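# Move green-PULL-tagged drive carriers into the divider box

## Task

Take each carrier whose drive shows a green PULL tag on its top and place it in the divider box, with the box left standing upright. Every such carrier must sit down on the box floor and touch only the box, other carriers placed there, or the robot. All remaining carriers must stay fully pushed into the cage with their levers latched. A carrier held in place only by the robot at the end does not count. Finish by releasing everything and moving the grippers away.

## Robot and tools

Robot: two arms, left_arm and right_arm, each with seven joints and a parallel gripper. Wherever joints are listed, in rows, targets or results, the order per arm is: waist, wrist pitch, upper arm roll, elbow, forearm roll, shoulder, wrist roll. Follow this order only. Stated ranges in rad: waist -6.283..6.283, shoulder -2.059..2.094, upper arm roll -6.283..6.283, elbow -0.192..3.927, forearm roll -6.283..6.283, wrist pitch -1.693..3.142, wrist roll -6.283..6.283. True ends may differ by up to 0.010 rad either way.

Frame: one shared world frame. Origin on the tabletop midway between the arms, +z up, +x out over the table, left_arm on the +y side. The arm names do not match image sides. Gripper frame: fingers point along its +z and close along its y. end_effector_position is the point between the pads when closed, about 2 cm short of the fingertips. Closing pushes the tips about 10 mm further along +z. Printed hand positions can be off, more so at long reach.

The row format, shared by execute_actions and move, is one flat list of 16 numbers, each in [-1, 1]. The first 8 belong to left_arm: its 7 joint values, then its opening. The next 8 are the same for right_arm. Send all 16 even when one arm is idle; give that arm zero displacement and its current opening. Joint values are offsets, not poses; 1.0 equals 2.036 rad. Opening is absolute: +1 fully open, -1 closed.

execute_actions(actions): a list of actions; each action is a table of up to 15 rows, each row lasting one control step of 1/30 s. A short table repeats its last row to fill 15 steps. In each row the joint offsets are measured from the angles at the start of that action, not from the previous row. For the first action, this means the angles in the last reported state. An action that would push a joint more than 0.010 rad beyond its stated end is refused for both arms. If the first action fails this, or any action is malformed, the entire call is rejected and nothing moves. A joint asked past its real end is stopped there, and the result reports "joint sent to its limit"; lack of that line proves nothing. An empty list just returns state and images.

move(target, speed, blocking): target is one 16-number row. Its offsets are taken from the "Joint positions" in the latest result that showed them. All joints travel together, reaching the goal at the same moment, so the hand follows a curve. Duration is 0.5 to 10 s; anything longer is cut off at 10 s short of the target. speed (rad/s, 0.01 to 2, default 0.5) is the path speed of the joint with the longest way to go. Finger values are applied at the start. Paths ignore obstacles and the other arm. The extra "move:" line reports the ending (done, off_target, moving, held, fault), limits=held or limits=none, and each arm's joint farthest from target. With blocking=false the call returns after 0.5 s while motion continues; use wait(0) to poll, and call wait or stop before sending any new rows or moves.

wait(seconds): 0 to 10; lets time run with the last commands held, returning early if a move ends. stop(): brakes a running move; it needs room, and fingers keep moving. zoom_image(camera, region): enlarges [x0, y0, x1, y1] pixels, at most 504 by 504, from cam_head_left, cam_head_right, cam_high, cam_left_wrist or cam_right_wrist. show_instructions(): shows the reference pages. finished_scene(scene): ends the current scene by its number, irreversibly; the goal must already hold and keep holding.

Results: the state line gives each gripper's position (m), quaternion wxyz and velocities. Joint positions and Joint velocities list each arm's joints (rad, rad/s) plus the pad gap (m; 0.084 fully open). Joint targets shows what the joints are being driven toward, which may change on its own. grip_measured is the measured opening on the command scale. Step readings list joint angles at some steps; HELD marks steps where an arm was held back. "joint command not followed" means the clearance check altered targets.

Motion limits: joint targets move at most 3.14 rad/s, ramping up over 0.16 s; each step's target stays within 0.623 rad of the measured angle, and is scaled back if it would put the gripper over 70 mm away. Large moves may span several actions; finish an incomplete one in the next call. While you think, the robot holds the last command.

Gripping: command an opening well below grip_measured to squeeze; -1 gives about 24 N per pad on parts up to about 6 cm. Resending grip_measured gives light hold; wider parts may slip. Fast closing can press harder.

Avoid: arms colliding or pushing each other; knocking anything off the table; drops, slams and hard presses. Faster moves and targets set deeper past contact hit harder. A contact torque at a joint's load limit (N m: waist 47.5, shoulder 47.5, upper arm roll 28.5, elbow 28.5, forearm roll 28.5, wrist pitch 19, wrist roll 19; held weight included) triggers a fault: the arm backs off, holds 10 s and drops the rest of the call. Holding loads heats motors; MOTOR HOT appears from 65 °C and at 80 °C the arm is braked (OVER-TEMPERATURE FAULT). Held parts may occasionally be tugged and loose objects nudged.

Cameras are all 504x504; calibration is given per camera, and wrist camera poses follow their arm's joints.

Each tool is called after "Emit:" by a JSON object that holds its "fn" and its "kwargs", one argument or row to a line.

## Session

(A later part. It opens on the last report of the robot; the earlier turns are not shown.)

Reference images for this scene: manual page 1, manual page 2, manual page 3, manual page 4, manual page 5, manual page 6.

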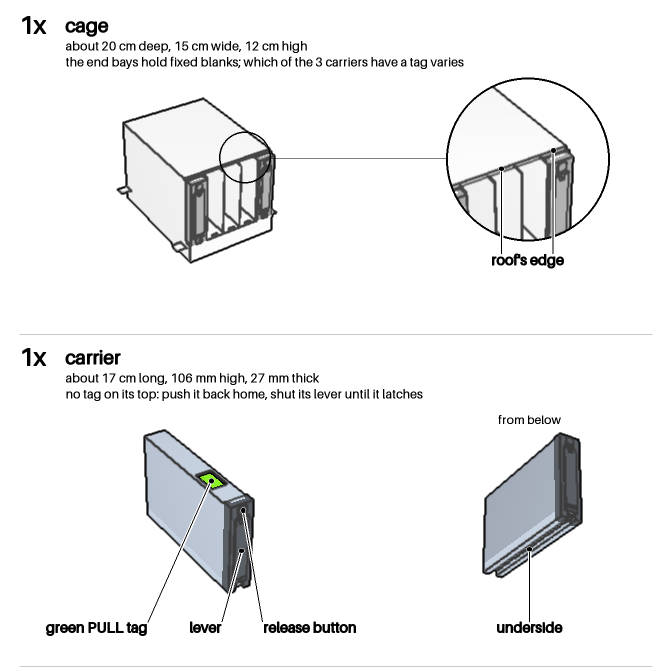

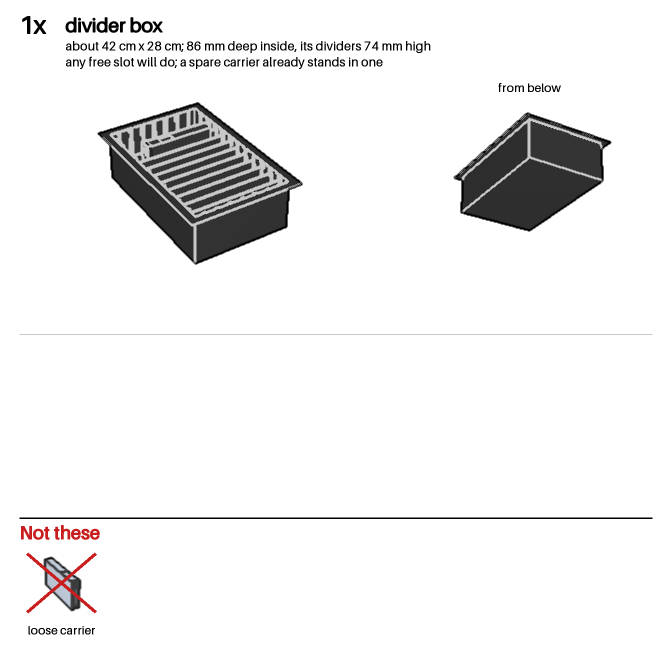

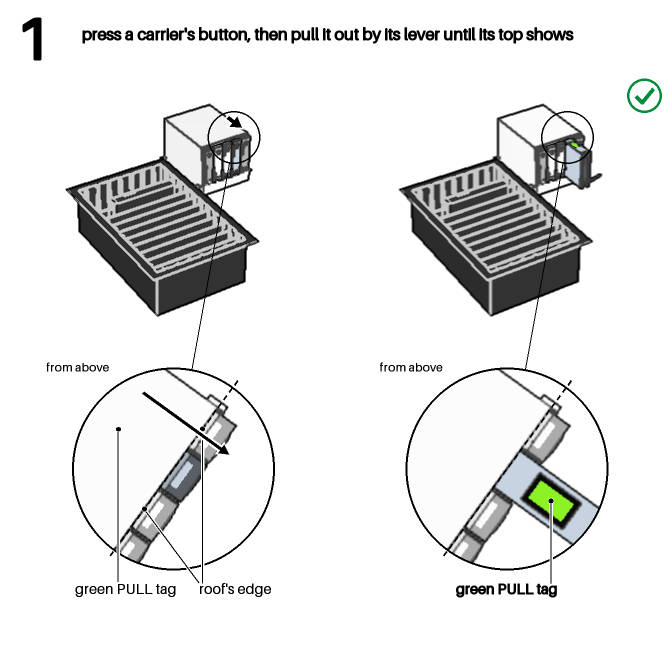

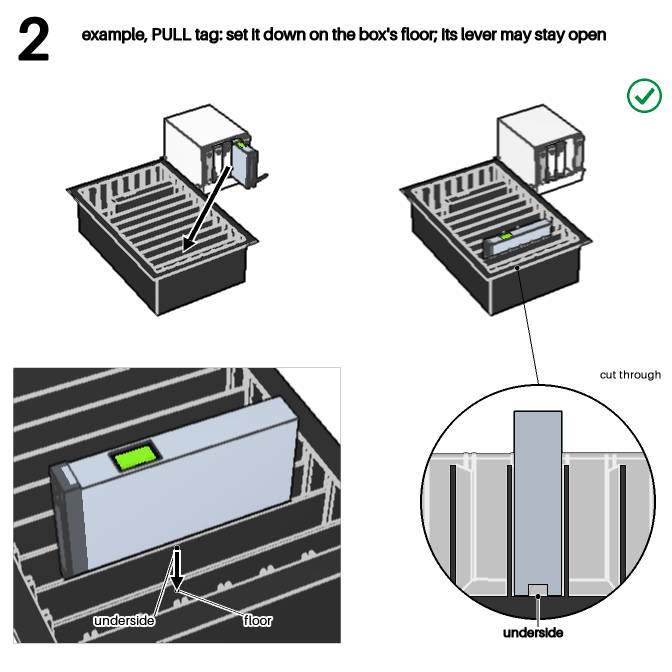

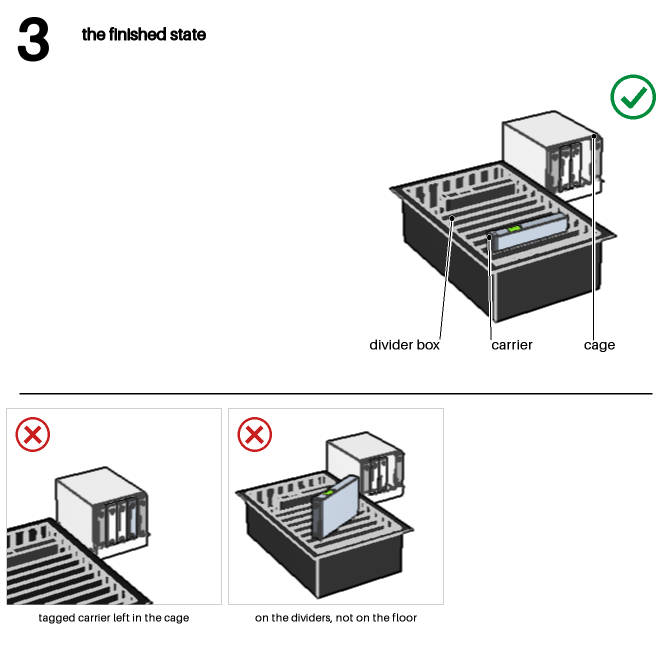

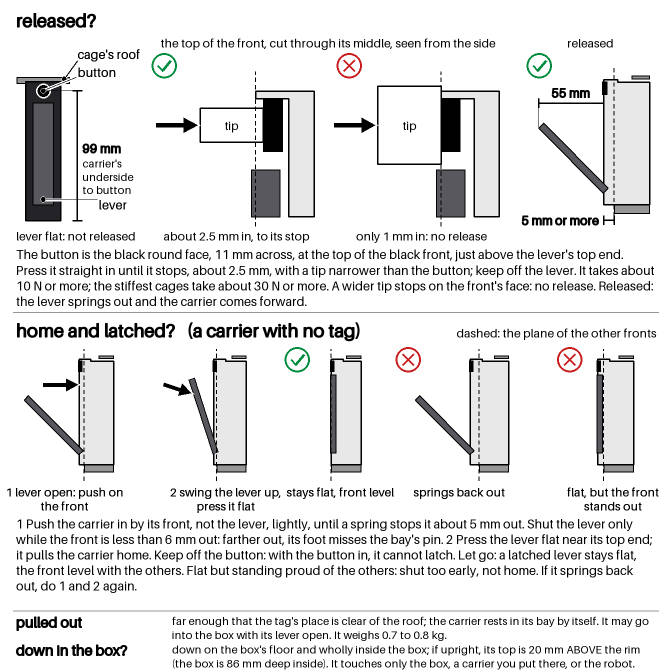

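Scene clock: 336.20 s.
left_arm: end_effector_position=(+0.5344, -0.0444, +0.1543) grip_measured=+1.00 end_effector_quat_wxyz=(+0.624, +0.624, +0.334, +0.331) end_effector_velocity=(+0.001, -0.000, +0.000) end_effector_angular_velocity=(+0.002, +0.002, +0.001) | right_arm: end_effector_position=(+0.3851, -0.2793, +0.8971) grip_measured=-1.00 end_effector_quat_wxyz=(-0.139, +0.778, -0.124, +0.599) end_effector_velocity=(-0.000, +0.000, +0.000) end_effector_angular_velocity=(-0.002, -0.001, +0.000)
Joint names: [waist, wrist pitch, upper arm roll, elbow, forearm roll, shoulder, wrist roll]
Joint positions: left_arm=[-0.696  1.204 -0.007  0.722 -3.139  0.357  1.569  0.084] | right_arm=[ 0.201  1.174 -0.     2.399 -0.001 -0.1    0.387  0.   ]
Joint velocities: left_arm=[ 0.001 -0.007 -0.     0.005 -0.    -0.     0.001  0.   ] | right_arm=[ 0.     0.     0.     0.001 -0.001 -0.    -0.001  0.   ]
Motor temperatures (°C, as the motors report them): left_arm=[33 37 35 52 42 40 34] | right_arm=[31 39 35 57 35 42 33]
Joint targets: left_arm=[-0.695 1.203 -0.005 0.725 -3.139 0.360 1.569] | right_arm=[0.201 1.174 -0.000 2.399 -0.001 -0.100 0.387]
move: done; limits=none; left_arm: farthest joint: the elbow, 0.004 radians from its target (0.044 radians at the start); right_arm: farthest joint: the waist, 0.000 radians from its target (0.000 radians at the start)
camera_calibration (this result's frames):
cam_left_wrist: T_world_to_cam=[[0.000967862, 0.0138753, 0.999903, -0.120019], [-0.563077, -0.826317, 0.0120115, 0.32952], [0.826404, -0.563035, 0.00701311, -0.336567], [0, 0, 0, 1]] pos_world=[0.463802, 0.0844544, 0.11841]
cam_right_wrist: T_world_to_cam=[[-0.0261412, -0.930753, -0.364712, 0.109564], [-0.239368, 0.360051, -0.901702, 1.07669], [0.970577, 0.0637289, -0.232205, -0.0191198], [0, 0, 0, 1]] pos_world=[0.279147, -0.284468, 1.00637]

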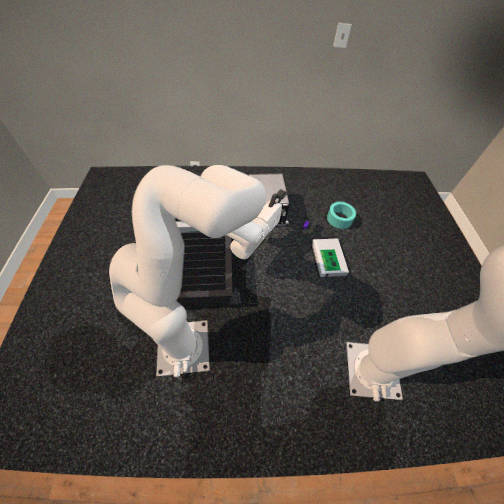

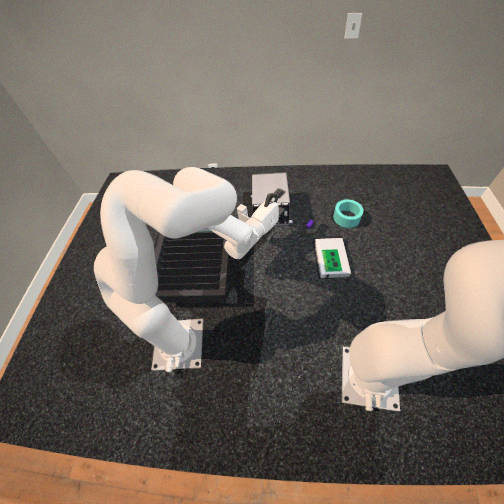

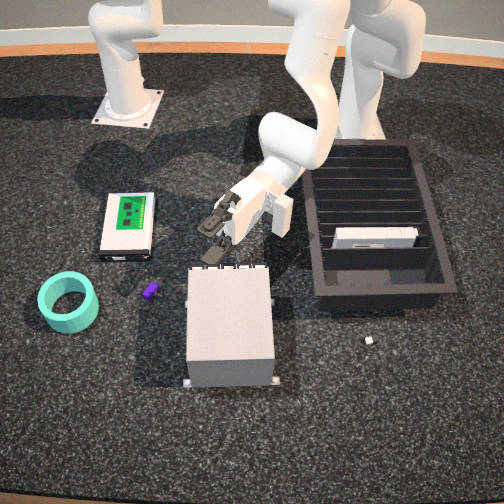

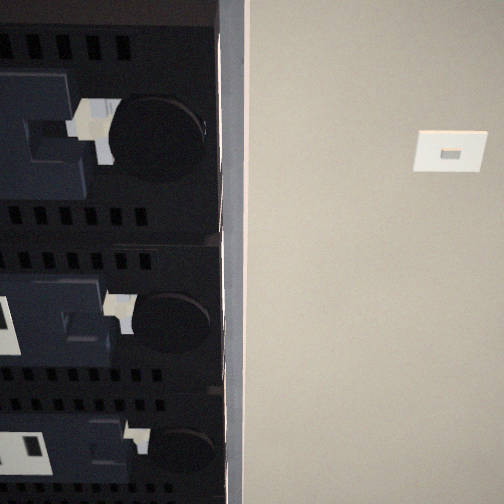

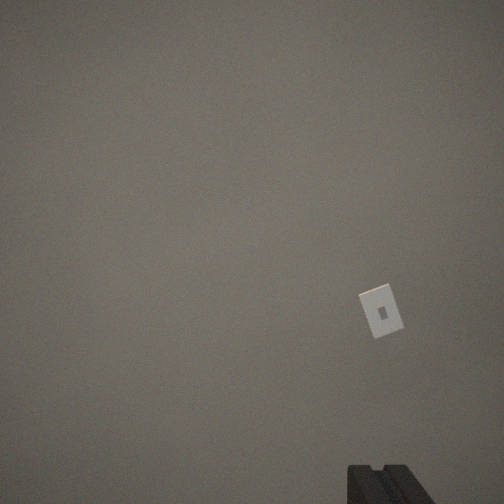

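Emit:
{"fn": "move", "kwargs": {
  "target": [0.002,-0.0024,0.001,0.0057,0,0.0039,0,1, 0,0,0,0,0,0,0,-1],
  "speed": 0.02
}}

Scene clock: 367.10 s.
left_arm: end_effector_position=(+0.5356, -0.0451, +0.1546) grip_measured=+1.00 end_effector_quat_wxyz=(+0.624, +0.624, +0.334, +0.330) end_effector_velocity=(-0.000, -0.001, +0.000) end_effector_angular_velocity=(-0.000, +0.002, -0.000) | right_arm: end_effector_position=(+0.3851, -0.2793, +0.8971) grip_measured=-1.00 end_effector_quat_wxyz=(-0.139, +0.778, -0.124, +0.599) end_effector_velocity=(-0.000, +0.001, +0.000) end_effector_angular_velocity=(+0.000, -0.001, +0.003)
Joint names: [waist, wrist pitch, upper arm roll, elbow, forearm roll, shoulder, wrist roll]
Joint positions: left_arm=[-0.693  1.199 -0.011  0.727 -3.138  0.358  1.569  0.084] | right_arm=[ 0.201  1.174 -0.     2.399 -0.001 -0.1    0.387  0.   ]
Joint velocities: left_arm=[ 0.003 -0.003 -0.004  0.001 -0.    -0.001  0.     0.   ] | right_arm=[ 0.003  0.     0.     0.     0.    -0.    -0.     0.   ]
Motor temperatures (°C, as the motors report them): left_arm=[33 37 40 65 42 39 34] | right_arm=[31 39 35 57 35 42 33]
Joint targets: left_arm=[-0.692 1.199 -0.005 0.733 -3.139 0.365 1.569] | right_arm=[0.201 1.174 -0.000 2.399 -0.001 -0.100 0.387]
MOTOR HOT: a motor of the left arm reached 65 °C. Now the hottest motor of the left arm, the elbow, reports 65 °C. The temperature limit of the motors' drives, at which the controller stops that arm, is 80 °C. To cool a motor, set the load down, stop pushing, or move to a pose that needs little force.
move: done; limits=none; left_arm: farthest joint: the shoulder, 0.007 radians from its target (0.008 radians at the start); right_arm: farthest joint: the waist, 0.000 radians from its target (0.000 radians at the start)
camera_calibration (this result's frames):
cam_left_wrist: T_world_to_cam=[[0.00243269, 0.0144146, 0.999893, -0.121001], [-0.562825, -0.82647, 0.0132838, 0.329259], [0.826573, -0.562797, 0.00610234, -0.337887], [0, 0, 0, 1]] pos_world=[0.464897, 0.0837052, 0.118676]
cam_right_wrist: T_world_to_cam=[[-0.0261411, -0.930753, -0.364712, 0.109564], [-0.239368, 0.360051, -0.901702, 1.07669], [0.970577, 0.063729, -0.232205, -0.0191197], [0, 0, 0, 1]] pos_world=[0.279147, -0.284468, 1.00637]

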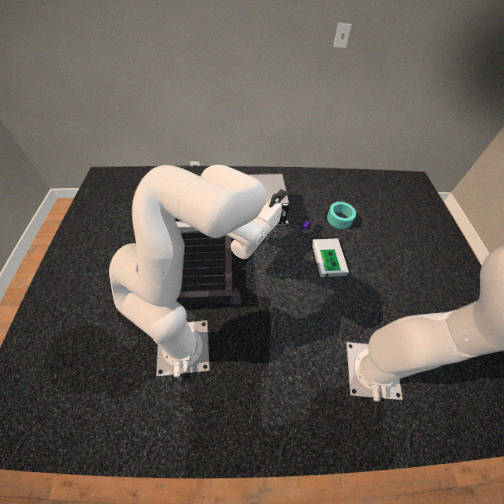

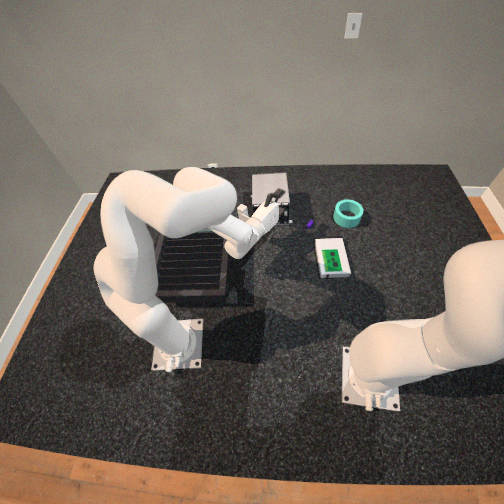

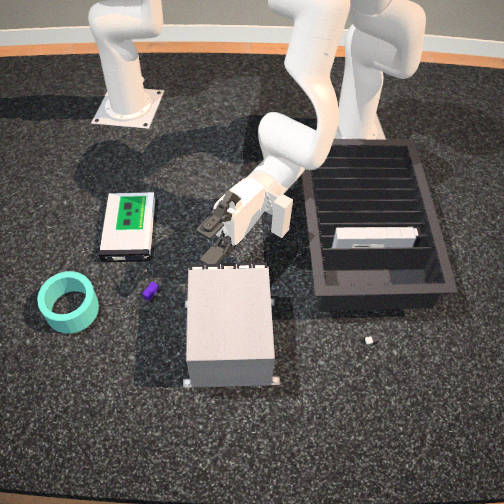

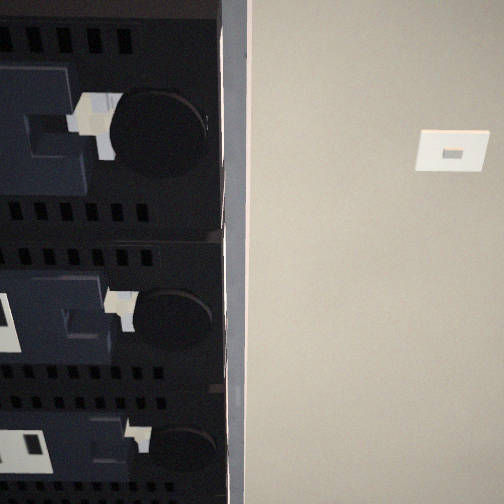

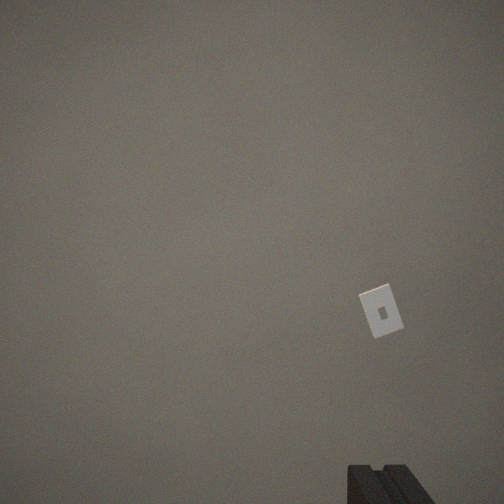

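Emit:
{"fn": "move", "kwargs": {
  "target": [-0.0064,0.0083,0.003,-0.018,0,-0.0093,0,1, 0,0,0,0,0,0,0,-1],
  "speed": 0.15
}}

Emit:
{"fn": "zoom_image", "kwargs": {
  "camera": "cam_high",
  "region": [170,200,290,290]
}}

Emit:
{"fn": "zoom_image", "kwargs": {
  "camera": "cam_head_right",
  "region": [250,185,310,235]
}}

Scene clock: 371.17 s.
left_arm: end_effector_position=(+0.5262, -0.0415, +0.1543) grip_measured=+1.00 end_effector_quat_wxyz=(+0.624, +0.625, +0.332, +0.330) end_effector_velocity=(-0.003, -0.002, -0.000) end_effector_angular_velocity=(-0.000, +0.001, -0.006) | right_arm: end_effector_position=(+0.3851, -0.2793, +0.8971) grip_measured=-1.00 end_effector_quat_wxyz=(-0.139, +0.778, -0.124, +0.599) end_effector_velocity=(+0.000, -0.001, -0.000) end_effector_angular_velocity=(-0.002, +0.000, -0.002)
Joint names: [waist, wrist pitch, upper arm roll, elbow, forearm roll, shoulder, wrist roll]
Joint positions: left_arm=[-0.705  1.216 -0.003  0.691 -3.139  0.339  1.569  0.084] | right_arm=[ 0.201  1.174 -0.     2.399 -0.001 -0.1    0.387  0.   ]
Joint velocities: left_arm=[-0.003  0.001 -0.003 -0.003  0.001 -0.002  0.    -0.   ] | right_arm=[-0.    -0.001 -0.    -0.001 -0.002 -0.    -0.     0.   ]
Motor temperatures (°C, as the motors report them): left_arm=[33 37 40 65 42 39 34] | right_arm=[31 39 35 57 35 42 33]
Joint targets: left_arm=[-0.706 1.216 -0.005 0.690 -3.138 0.340 1.569] | right_arm=[0.201 1.174 -0.000 2.399 -0.001 -0.100 0.387]
MOTOR HOT: still on. Now the hottest motor of the left arm, the elbow, reports 65 °C; a drive's own limit is 80 °C.
move: done; limits=none; left_arm: farthest joint: the upper arm roll, 0.002 radians from its target (0.006 radians at the start); right_arm: farthest joint: the waist, 0.000 radians from its target (0.000 radians at the start)
camera_calibration (this result's frames):
cam_left_wrist: T_world_to_cam=[[0.000553271, 0.012277, 0.999924, -0.119838], [-0.566096, -0.824273, 0.0104336, 0.329236], [0.824339, -0.566059, 0.0064939, -0.327086], [0, 0, 0, 1]] pos_world=[0.456076, 0.0877016, 0.118517]
cam_right_wrist: T_world_to_cam=[[-0.026141, -0.930753, -0.364712, 0.109564], [-0.239368, 0.360051, -0.901702, 1.07669], [0.970577, 0.0637292, -0.232205, -0.0191197], [0, 0, 0, 1]] pos_world=[0.279147, -0.284468, 1.00637]

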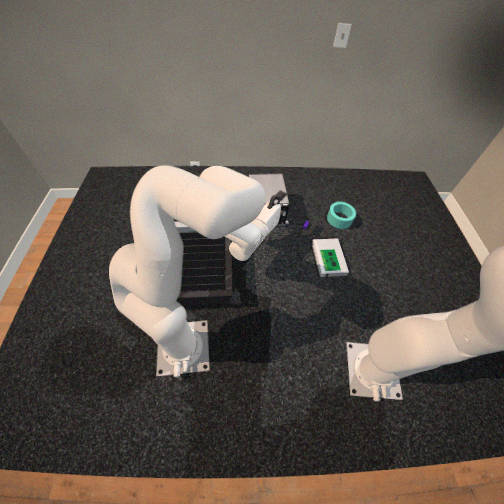

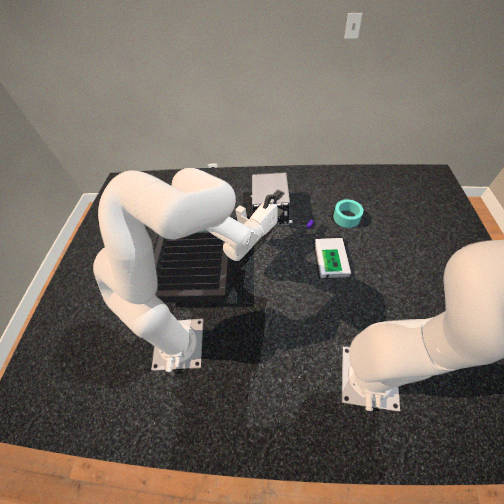

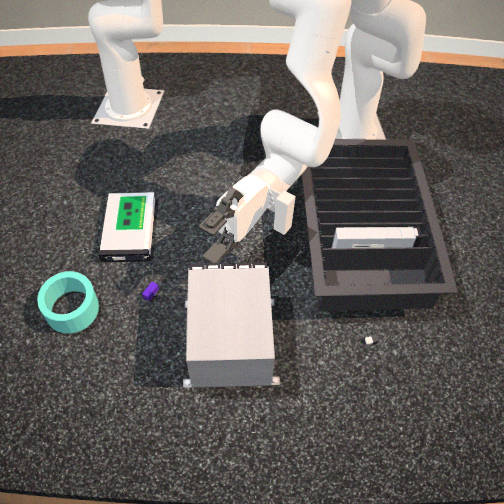

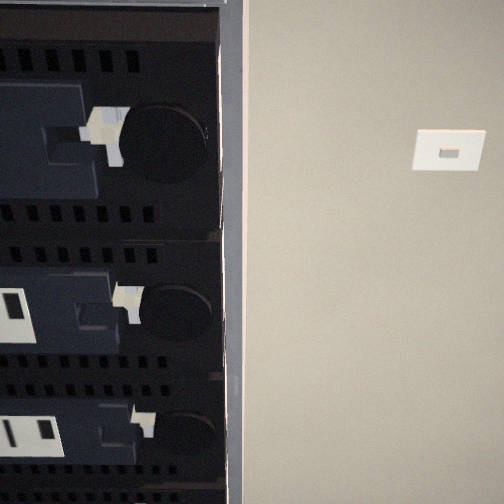

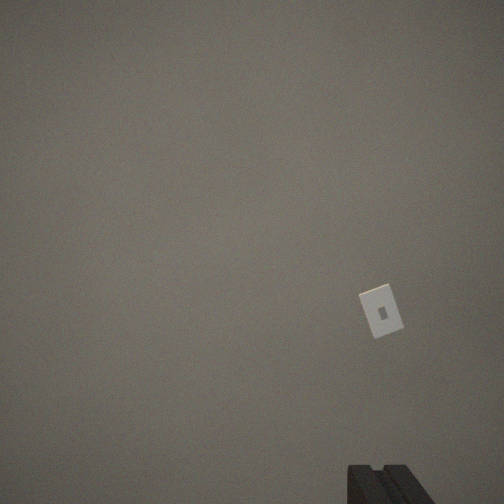

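Region (170, 200, 290, 290) of cam_high's 504x504 image, scaled by 4.200, with more detail than that image has; it fills the top 378 rows of this view, and the rest is white.

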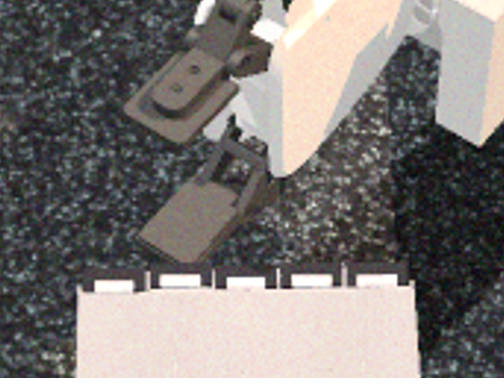

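Region (250, 185, 310, 235) of cam_head_right's 504x504 image, scaled by 8.400, with more detail than that image has.

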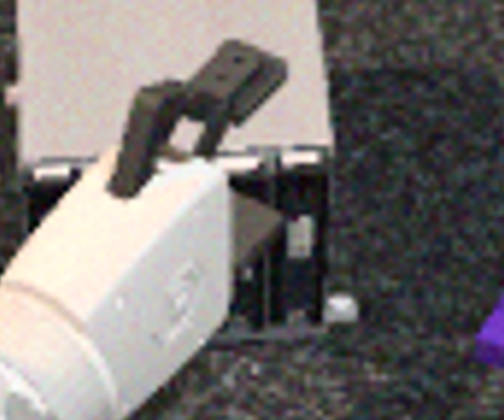

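Emit:
{"fn": "move", "kwargs": {
  "target": [0,0.0263,0,-0.0577,0,-0.0327,0,1, 0,0,0,0,0,0,0,-1],
  "speed": 0.25
}}

Emit:
{"fn": "zoom_image", "kwargs": {
  "camera": "cam_high",
  "region": [170,200,290,290]
}}

Scene clock: 382.13 s.
left_arm: end_effector_position=(+0.4993, -0.0233, +0.1548) grip_measured=+1.00 end_effector_quat_wxyz=(+0.625, +0.625, +0.332, +0.331) end_effector_velocity=(-0.001, +0.000, +0.000) end_effector_angular_velocity=(+0.001, -0.001, -0.000) | right_arm: end_effector_position=(+0.3851, -0.2793, +0.8971) grip_measured=-1.00 end_effector_quat_wxyz=(-0.139, +0.778, -0.124, +0.599) end_effector_velocity=(-0.000, -0.000, -0.000) end_effector_angular_velocity=(-0.001, +0.001, -0.002)
Joint names: [waist, wrist pitch, upper arm roll, elbow, forearm roll, shoulder, wrist roll]
Joint positions: left_arm=[-0.705  1.27  -0.003  0.574 -3.139  0.273  1.569  0.084] | right_arm=[ 0.201  1.174 -0.     2.399 -0.001 -0.1    0.387  0.   ]
Joint velocities: left_arm=[-0.     0.002  0.    -0.004 -0.    -0.003  0.001  0.   ] | right_arm=[-0.     0.001  0.     0.    -0.002 -0.     0.     0.   ]
Motor temperatures (°C, as the motors report them): left_arm=[33 37 37 57 42 39 34] | right_arm=[31 39 35 57 35 42 33]
Joint targets: left_arm=[-0.705 1.270 -0.003 0.573 -3.139 0.273 1.569] | right_arm=[0.201 1.174 -0.000 2.399 -0.001 -0.100 0.387]
MOTOR HOT: cleared. Now the hottest motor of the left arm, the elbow, reports 57 °C.
move: done; limits=none; left_arm: farthest joint: the shoulder, 0.001 radians from its target (0.067 radians at the start); right_arm: farthest joint: the waist, 0.000 radians from its target (0.000 radians at the start)
camera_calibration (this result's frames):
cam_left_wrist: T_world_to_cam=[[-0.00155963, 0.013638, 0.999906, -0.119435], [-0.566117, -0.82426, 0.0103593, 0.32902], [0.824324, -0.566047, 0.00900626, -0.294986], [0, 0, 0, 1]] pos_world=[0.429242, 0.10585, 0.118672]
cam_right_wrist: T_world_to_cam=[[-0.0261408, -0.930753, -0.364712, 0.109564], [-0.239368, 0.360051, -0.901702, 1.07669], [0.970577, 0.0637294, -0.232205, -0.0191196], [0, 0, 0, 1]] pos_world=[0.279147, -0.284468, 1.00637]

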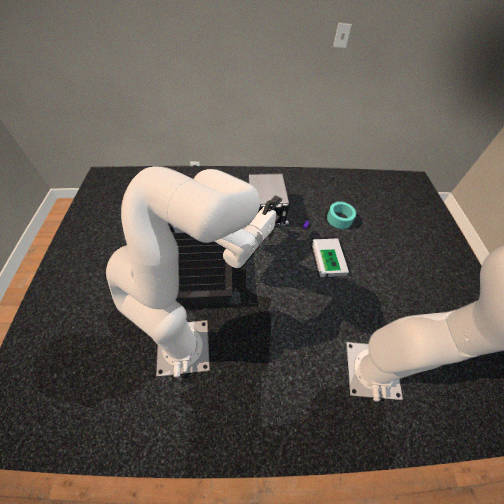

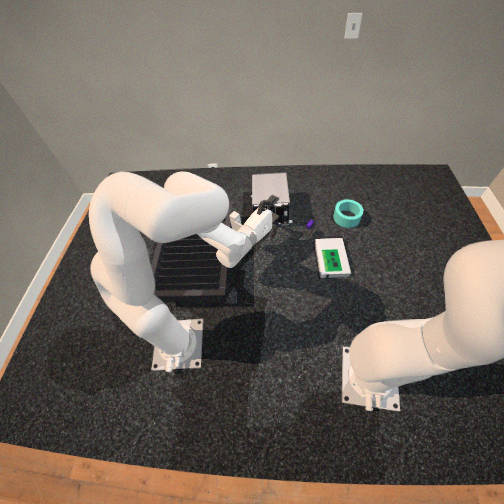

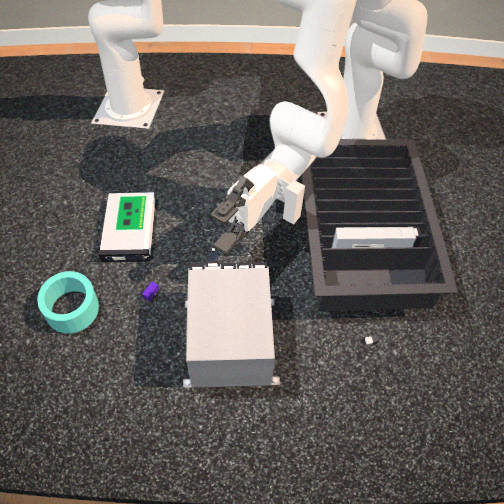

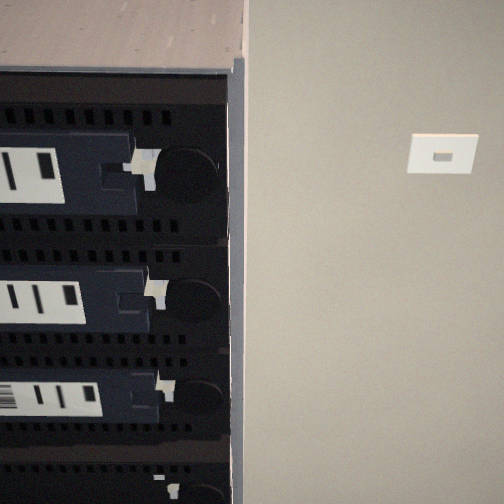

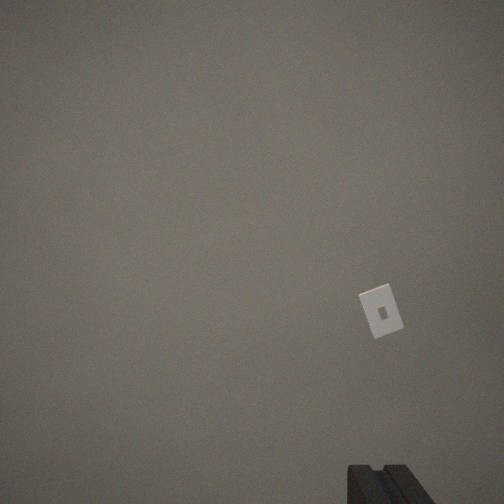

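Region (170, 200, 290, 290) of cam_high's 504x504 image, scaled by 4.200, with more detail than that image has; it fills the top 378 rows of this view, and the rest is white.

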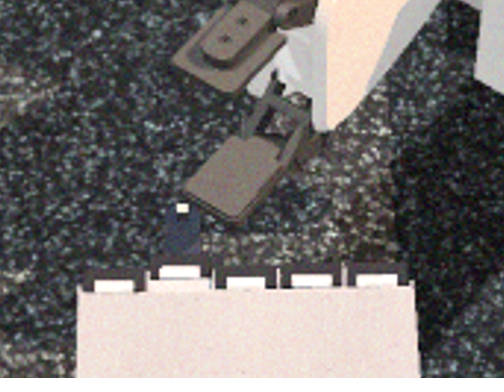

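Emit:
{"fn": "move", "kwargs": {
  "target": [0.0374,0,-0.001,-0.0009,0,-0.0007,0,1, 0,0,0,0,0,0,0,-1],
  "speed": 0.25
}}

Emit:
{"fn": "zoom_image", "kwargs": {
  "camera": "cam_high",
  "region": [190,200,290,275]
}}

Scene clock: 396.90 s.
left_arm: end_effector_position=(+0.5205, +0.0117, +0.1548) grip_measured=+1.00 end_effector_quat_wxyz=(+0.612, +0.612, +0.355, +0.353) end_effector_velocity=(+0.001, +0.003, -0.000) end_effector_angular_velocity=(+0.002, -0.000, +0.006) | right_arm: end_effector_position=(+0.3851, -0.2793, +0.8971) grip_measured=-1.00 end_effector_quat_wxyz=(-0.139, +0.778, -0.124, +0.599) end_effector_velocity=(-0.000, +0.000, -0.000) end_effector_angular_velocity=(-0.000, +0.000, +0.001)
Joint names: [waist, wrist pitch, upper arm roll, elbow, forearm roll, shoulder, wrist roll]
Joint positions: left_arm=[-0.629  1.27  -0.005  0.572 -3.139  0.272  1.569  0.084] | right_arm=[ 0.201  1.174 -0.     2.399 -0.001 -0.1    0.387  0.   ]
Joint velocities: left_arm=[ 0.004  0.     0.003 -0.001  0.    -0.     0.001  0.   ] | right_arm=[ 0.001  0.     0.    -0.     0.    -0.    -0.     0.   ]
Motor temperatures (°C, as the motors report them): left_arm=[33 37 36 53 42 39 34] | right_arm=[31 39 35 57 35 42 33]
Joint targets: left_arm=[-0.629 1.270 -0.005 0.572 -3.139 0.272 1.569] | right_arm=[0.201 1.174 -0.000 2.399 -0.001 -0.100 0.387]
move: done; limits=none; left_arm: farthest joint: the waist, 0.000 radians from its target (0.076 radians at the start); right_arm: farthest joint: the waist, 0.000 radians from its target (0.000 radians at the start)
camera_calibration (this result's frames):
cam_left_wrist: T_world_to_cam=[[-0.00191656, 0.0137949, 0.999903, -0.119706], [-0.504013, -0.863627, 0.0109487, 0.337843], [0.863694, -0.503943, 0.00860798, -0.313835], [0, 0, 0, 1]] pos_world=[0.441105, 0.135266, 0.118697]
cam_right_wrist: T_world_to_cam=[[-0.0261409, -0.930753, -0.364712, 0.109564], [-0.239368, 0.360051, -0.901702, 1.07669], [0.970577, 0.0637293, -0.232205, -0.0191195], [0, 0, 0, 1]] pos_world=[0.279147, -0.284468, 1.00637]

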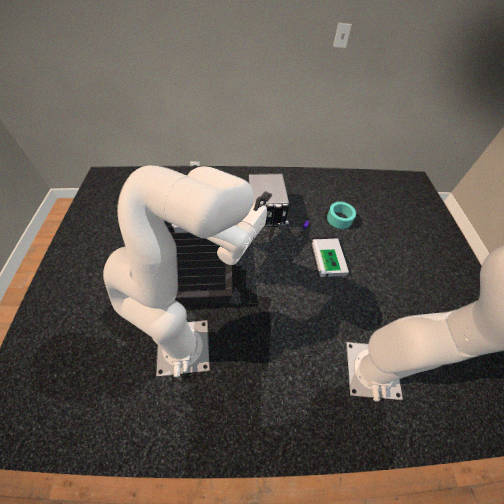

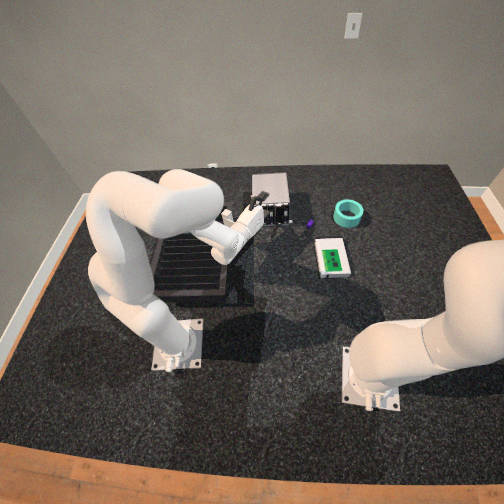

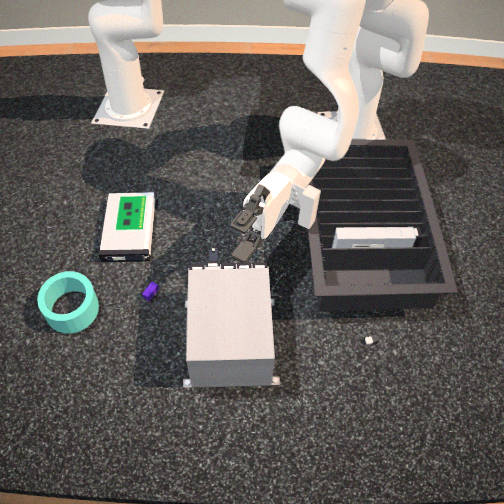

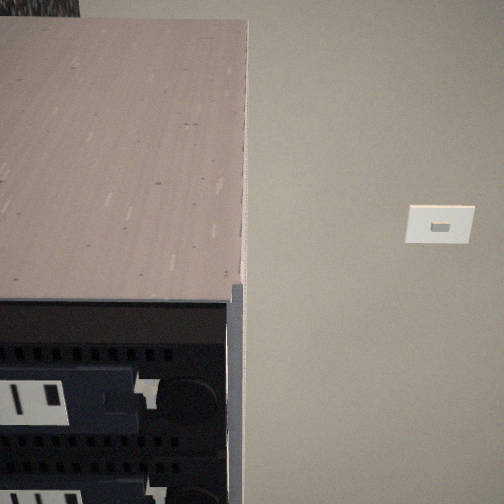

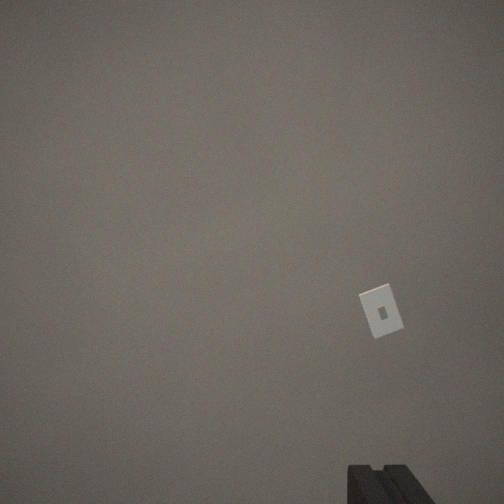

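Region (190, 200, 290, 275) of cam_high's 504x504 image, scaled by 5.040, with more detail than that image has; it fills the top 378 rows of this view, and the rest is white.

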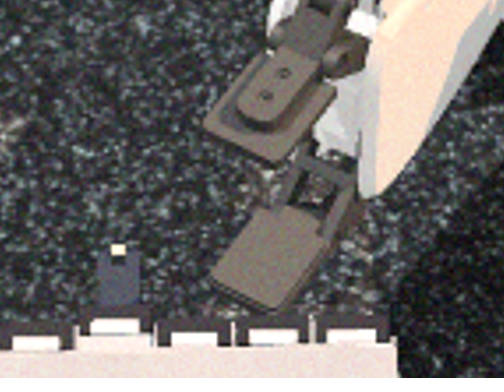

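Emit:
{"fn": "move", "kwargs": {
  "target": [0.0075,-0.0100,0,0.0233,0,0.0134,0,1, 0,0,0,0,0,0,0,-1],
  "speed": 0.03
}}

Emit:
{"fn": "move", "kwargs": {
  "target": [-0.005,0.007,0,-0.016,0,-0.009,0,1, 0,0,0,0,0,0,0,-1],
  "speed": 0.12
}}

Emit:
{"fn": "zoom_image", "kwargs": {
  "camera": "cam_high",
  "region": [190,200,290,275]
}}

Scene clock: 407.00 s.
left_arm: end_effector_position=(+0.5328, +0.0112, +0.1525) grip_measured=+1.00 end_effector_quat_wxyz=(+0.609, +0.612, +0.359, +0.355) end_effector_velocity=(+0.002, +0.002, -0.000) end_effector_angular_velocity=(+0.000, -0.001, +0.005) | right_arm: end_effector_position=(+0.3851, -0.2793, +0.8971) grip_measured=-1.00 end_effector_quat_wxyz=(-0.139, +0.778, -0.124, +0.599) end_effector_velocity=(+0.001, -0.001, -0.001) end_effector_angular_velocity=(-0.001, +0.001, -0.003)
Joint names: [waist, wrist pitch, upper arm roll, elbow, forearm roll, shoulder, wrist roll]
Joint positions: left_arm=[-0.615  1.25  -0.008  0.613 -3.138  0.298  1.569  0.084] | right_arm=[ 0.201  1.174 -0.     2.399 -0.001 -0.1    0.387  0.   ]
Joint velocities: left_arm=[ 0.001  0.002  0.003  0.001 -0.001  0.002  0.     0.   ] | right_arm=[-0.002 -0.     0.    -0.001 -0.002  0.     0.001  0.   ]
Motor temperatures (°C, as the motors report them): left_arm=[33 37 35 52 42 40 34] | right_arm=[31 39 35 57 35 42 33]
Joint targets: left_arm=[-0.614 1.249 -0.005 0.619 -3.139 0.299 1.569] | right_arm=[0.201 1.174 -0.000 2.399 -0.001 -0.100 0.387]
move: done; limits=none; left_arm: farthest joint: the elbow, 0.007 radians from its target (0.047 radians at the start); right_arm: farthest joint: the waist, 0.000 radians from its target (0.000 radians at the start)
camera_calibration (this result's frames):
cam_left_wrist: T_world_to_cam=[[0.00322296, 0.01187, 0.999924, -0.120141], [-0.495478, -0.868539, 0.0119074, 0.339066], [0.868615, -0.495479, 0.00308206, -0.326598], [0, 0, 0, 1]] pos_world=[0.452074, 0.134096, 0.117101]
cam_right_wrist: T_world_to_cam=[[-0.0261409, -0.930753, -0.364712, 0.109564], [-0.239369, 0.360051, -0.901702, 1.07669], [0.970577, 0.0637294, -0.232205, -0.0191194], [0, 0, 0, 1]] pos_world=[0.279147, -0.284468, 1.00637]

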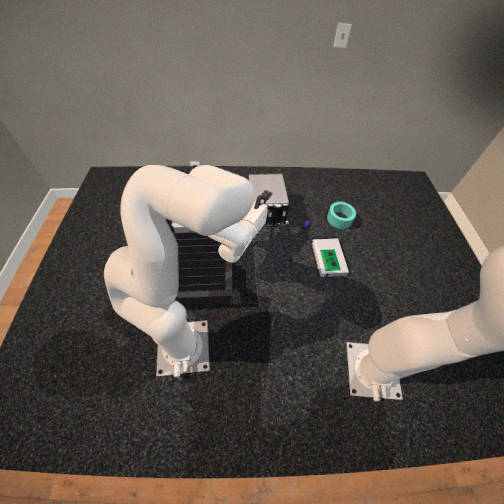

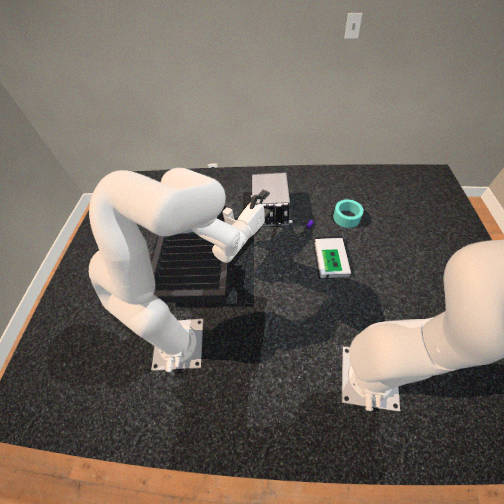

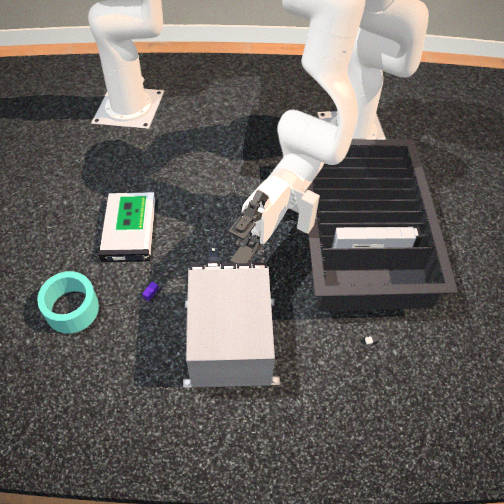

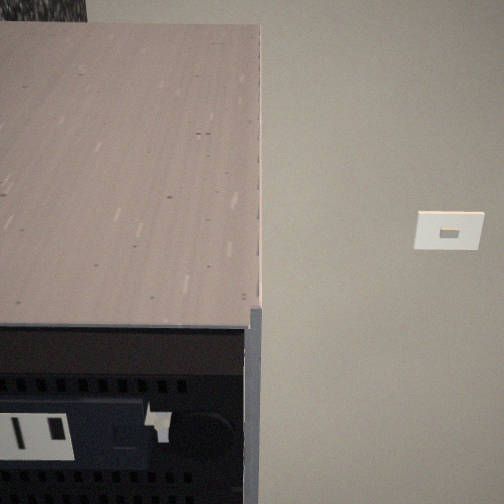

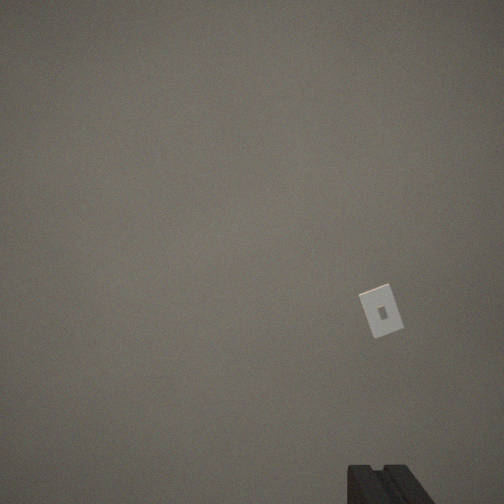

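Scene clock: 407.83 s.
left_arm: end_effector_position=(+0.5240, +0.0126, +0.1535) grip_measured=+1.00 end_effector_quat_wxyz=(+0.611, +0.612, +0.356, +0.354) end_effector_velocity=(-0.003, -0.003, -0.001) end_effector_angular_velocity=(+0.000, +0.002, -0.007) | right_arm: end_effector_position=(+0.3851, -0.2793, +0.8971) grip_measured=-1.00 end_effector_quat_wxyz=(-0.139, +0.778, -0.124, +0.599) end_effector_velocity=(+0.000, -0.000, -0.000) end_effector_angular_velocity=(+0.000, +0.001, -0.001)
Joint names: [waist, wrist pitch, upper arm roll, elbow, forearm roll, shoulder, wrist roll]
Joint positions: left_arm=[-0.624  1.264 -0.005  0.582 -3.139  0.279  1.569  0.084] | right_arm=[ 0.201  1.174 -0.     2.399 -0.001 -0.1    0.387  0.   ]
Joint velocities: left_arm=[-0.002  0.001 -0.004 -0.004  0.002 -0.001 -0.     0.   ] | right_arm=[-0.     0.    -0.    -0.    -0.001  0.     0.001  0.   ]
Motor temperatures (°C, as the motors report them): left_arm=[33 37 35 52 42 40 34] | right_arm=[31 39 35 57 35 42 33]
Joint targets: left_arm=[-0.626 1.264 -0.008 0.580 -3.138 0.280 1.569] | right_arm=[0.201 1.174 -0.000 2.399 -0.001 -0.100 0.387]
move: done; limits=none; left_arm: farthest joint: the upper arm roll, 0.003 radians from its target (0.000 radians at the start); right_arm: farthest joint: the waist, 0.000 radians from its target (0.000 radians at the start)
camera_calibration (this result's frames):
cam_left_wrist: T_world_to_cam=[[0.000492866, 0.0123899, 0.999923, -0.119688], [-0.500013, -0.865948, 0.0109763, 0.338384], [0.866018, -0.49998, 0.00576832, -0.317246], [0, 0, 0, 1]] pos_world=[0.443996, 0.135889, 0.117795]
cam_right_wrist: T_world_to_cam=[[-0.0261409, -0.930753, -0.364712, 0.109564], [-0.239369, 0.360051, -0.901702, 1.07669], [0.970577, 0.0637294, -0.232205, -0.0191194], [0, 0, 0, 1]] pos_world=[0.279147, -0.284468, 1.00637]

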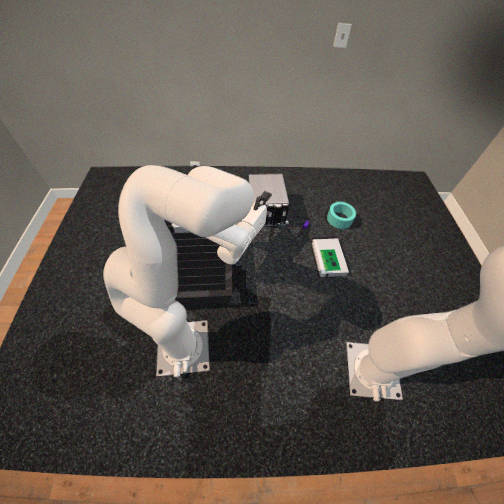

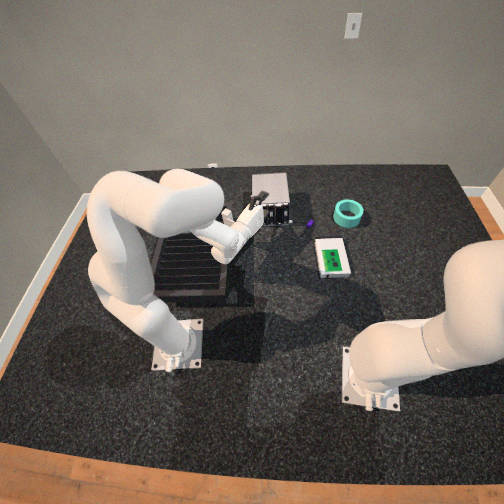

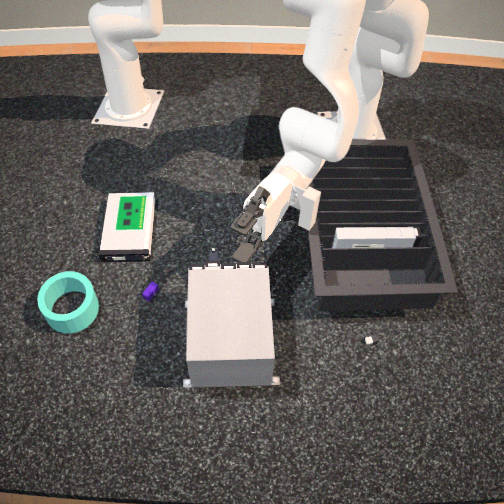

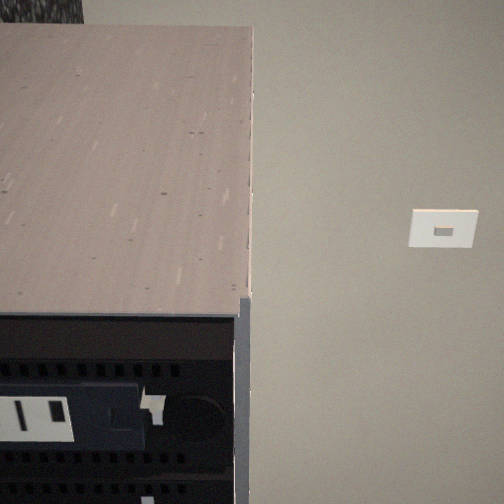

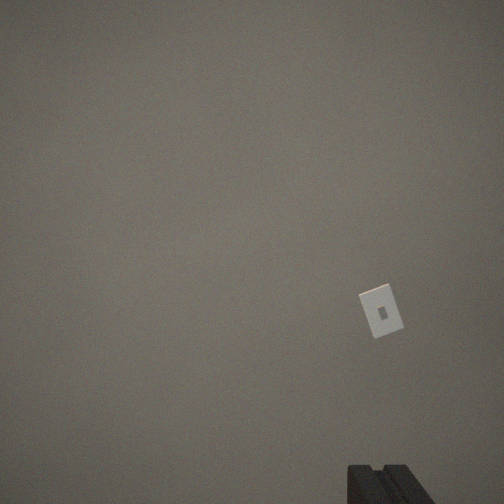

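Region (190, 200, 290, 275) of cam_high's 504x504 image, scaled by 5.040, with more detail than that image has; it fills the top 378 rows of this view, and the rest is white.

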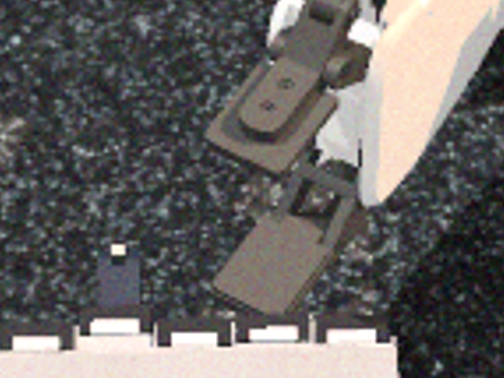

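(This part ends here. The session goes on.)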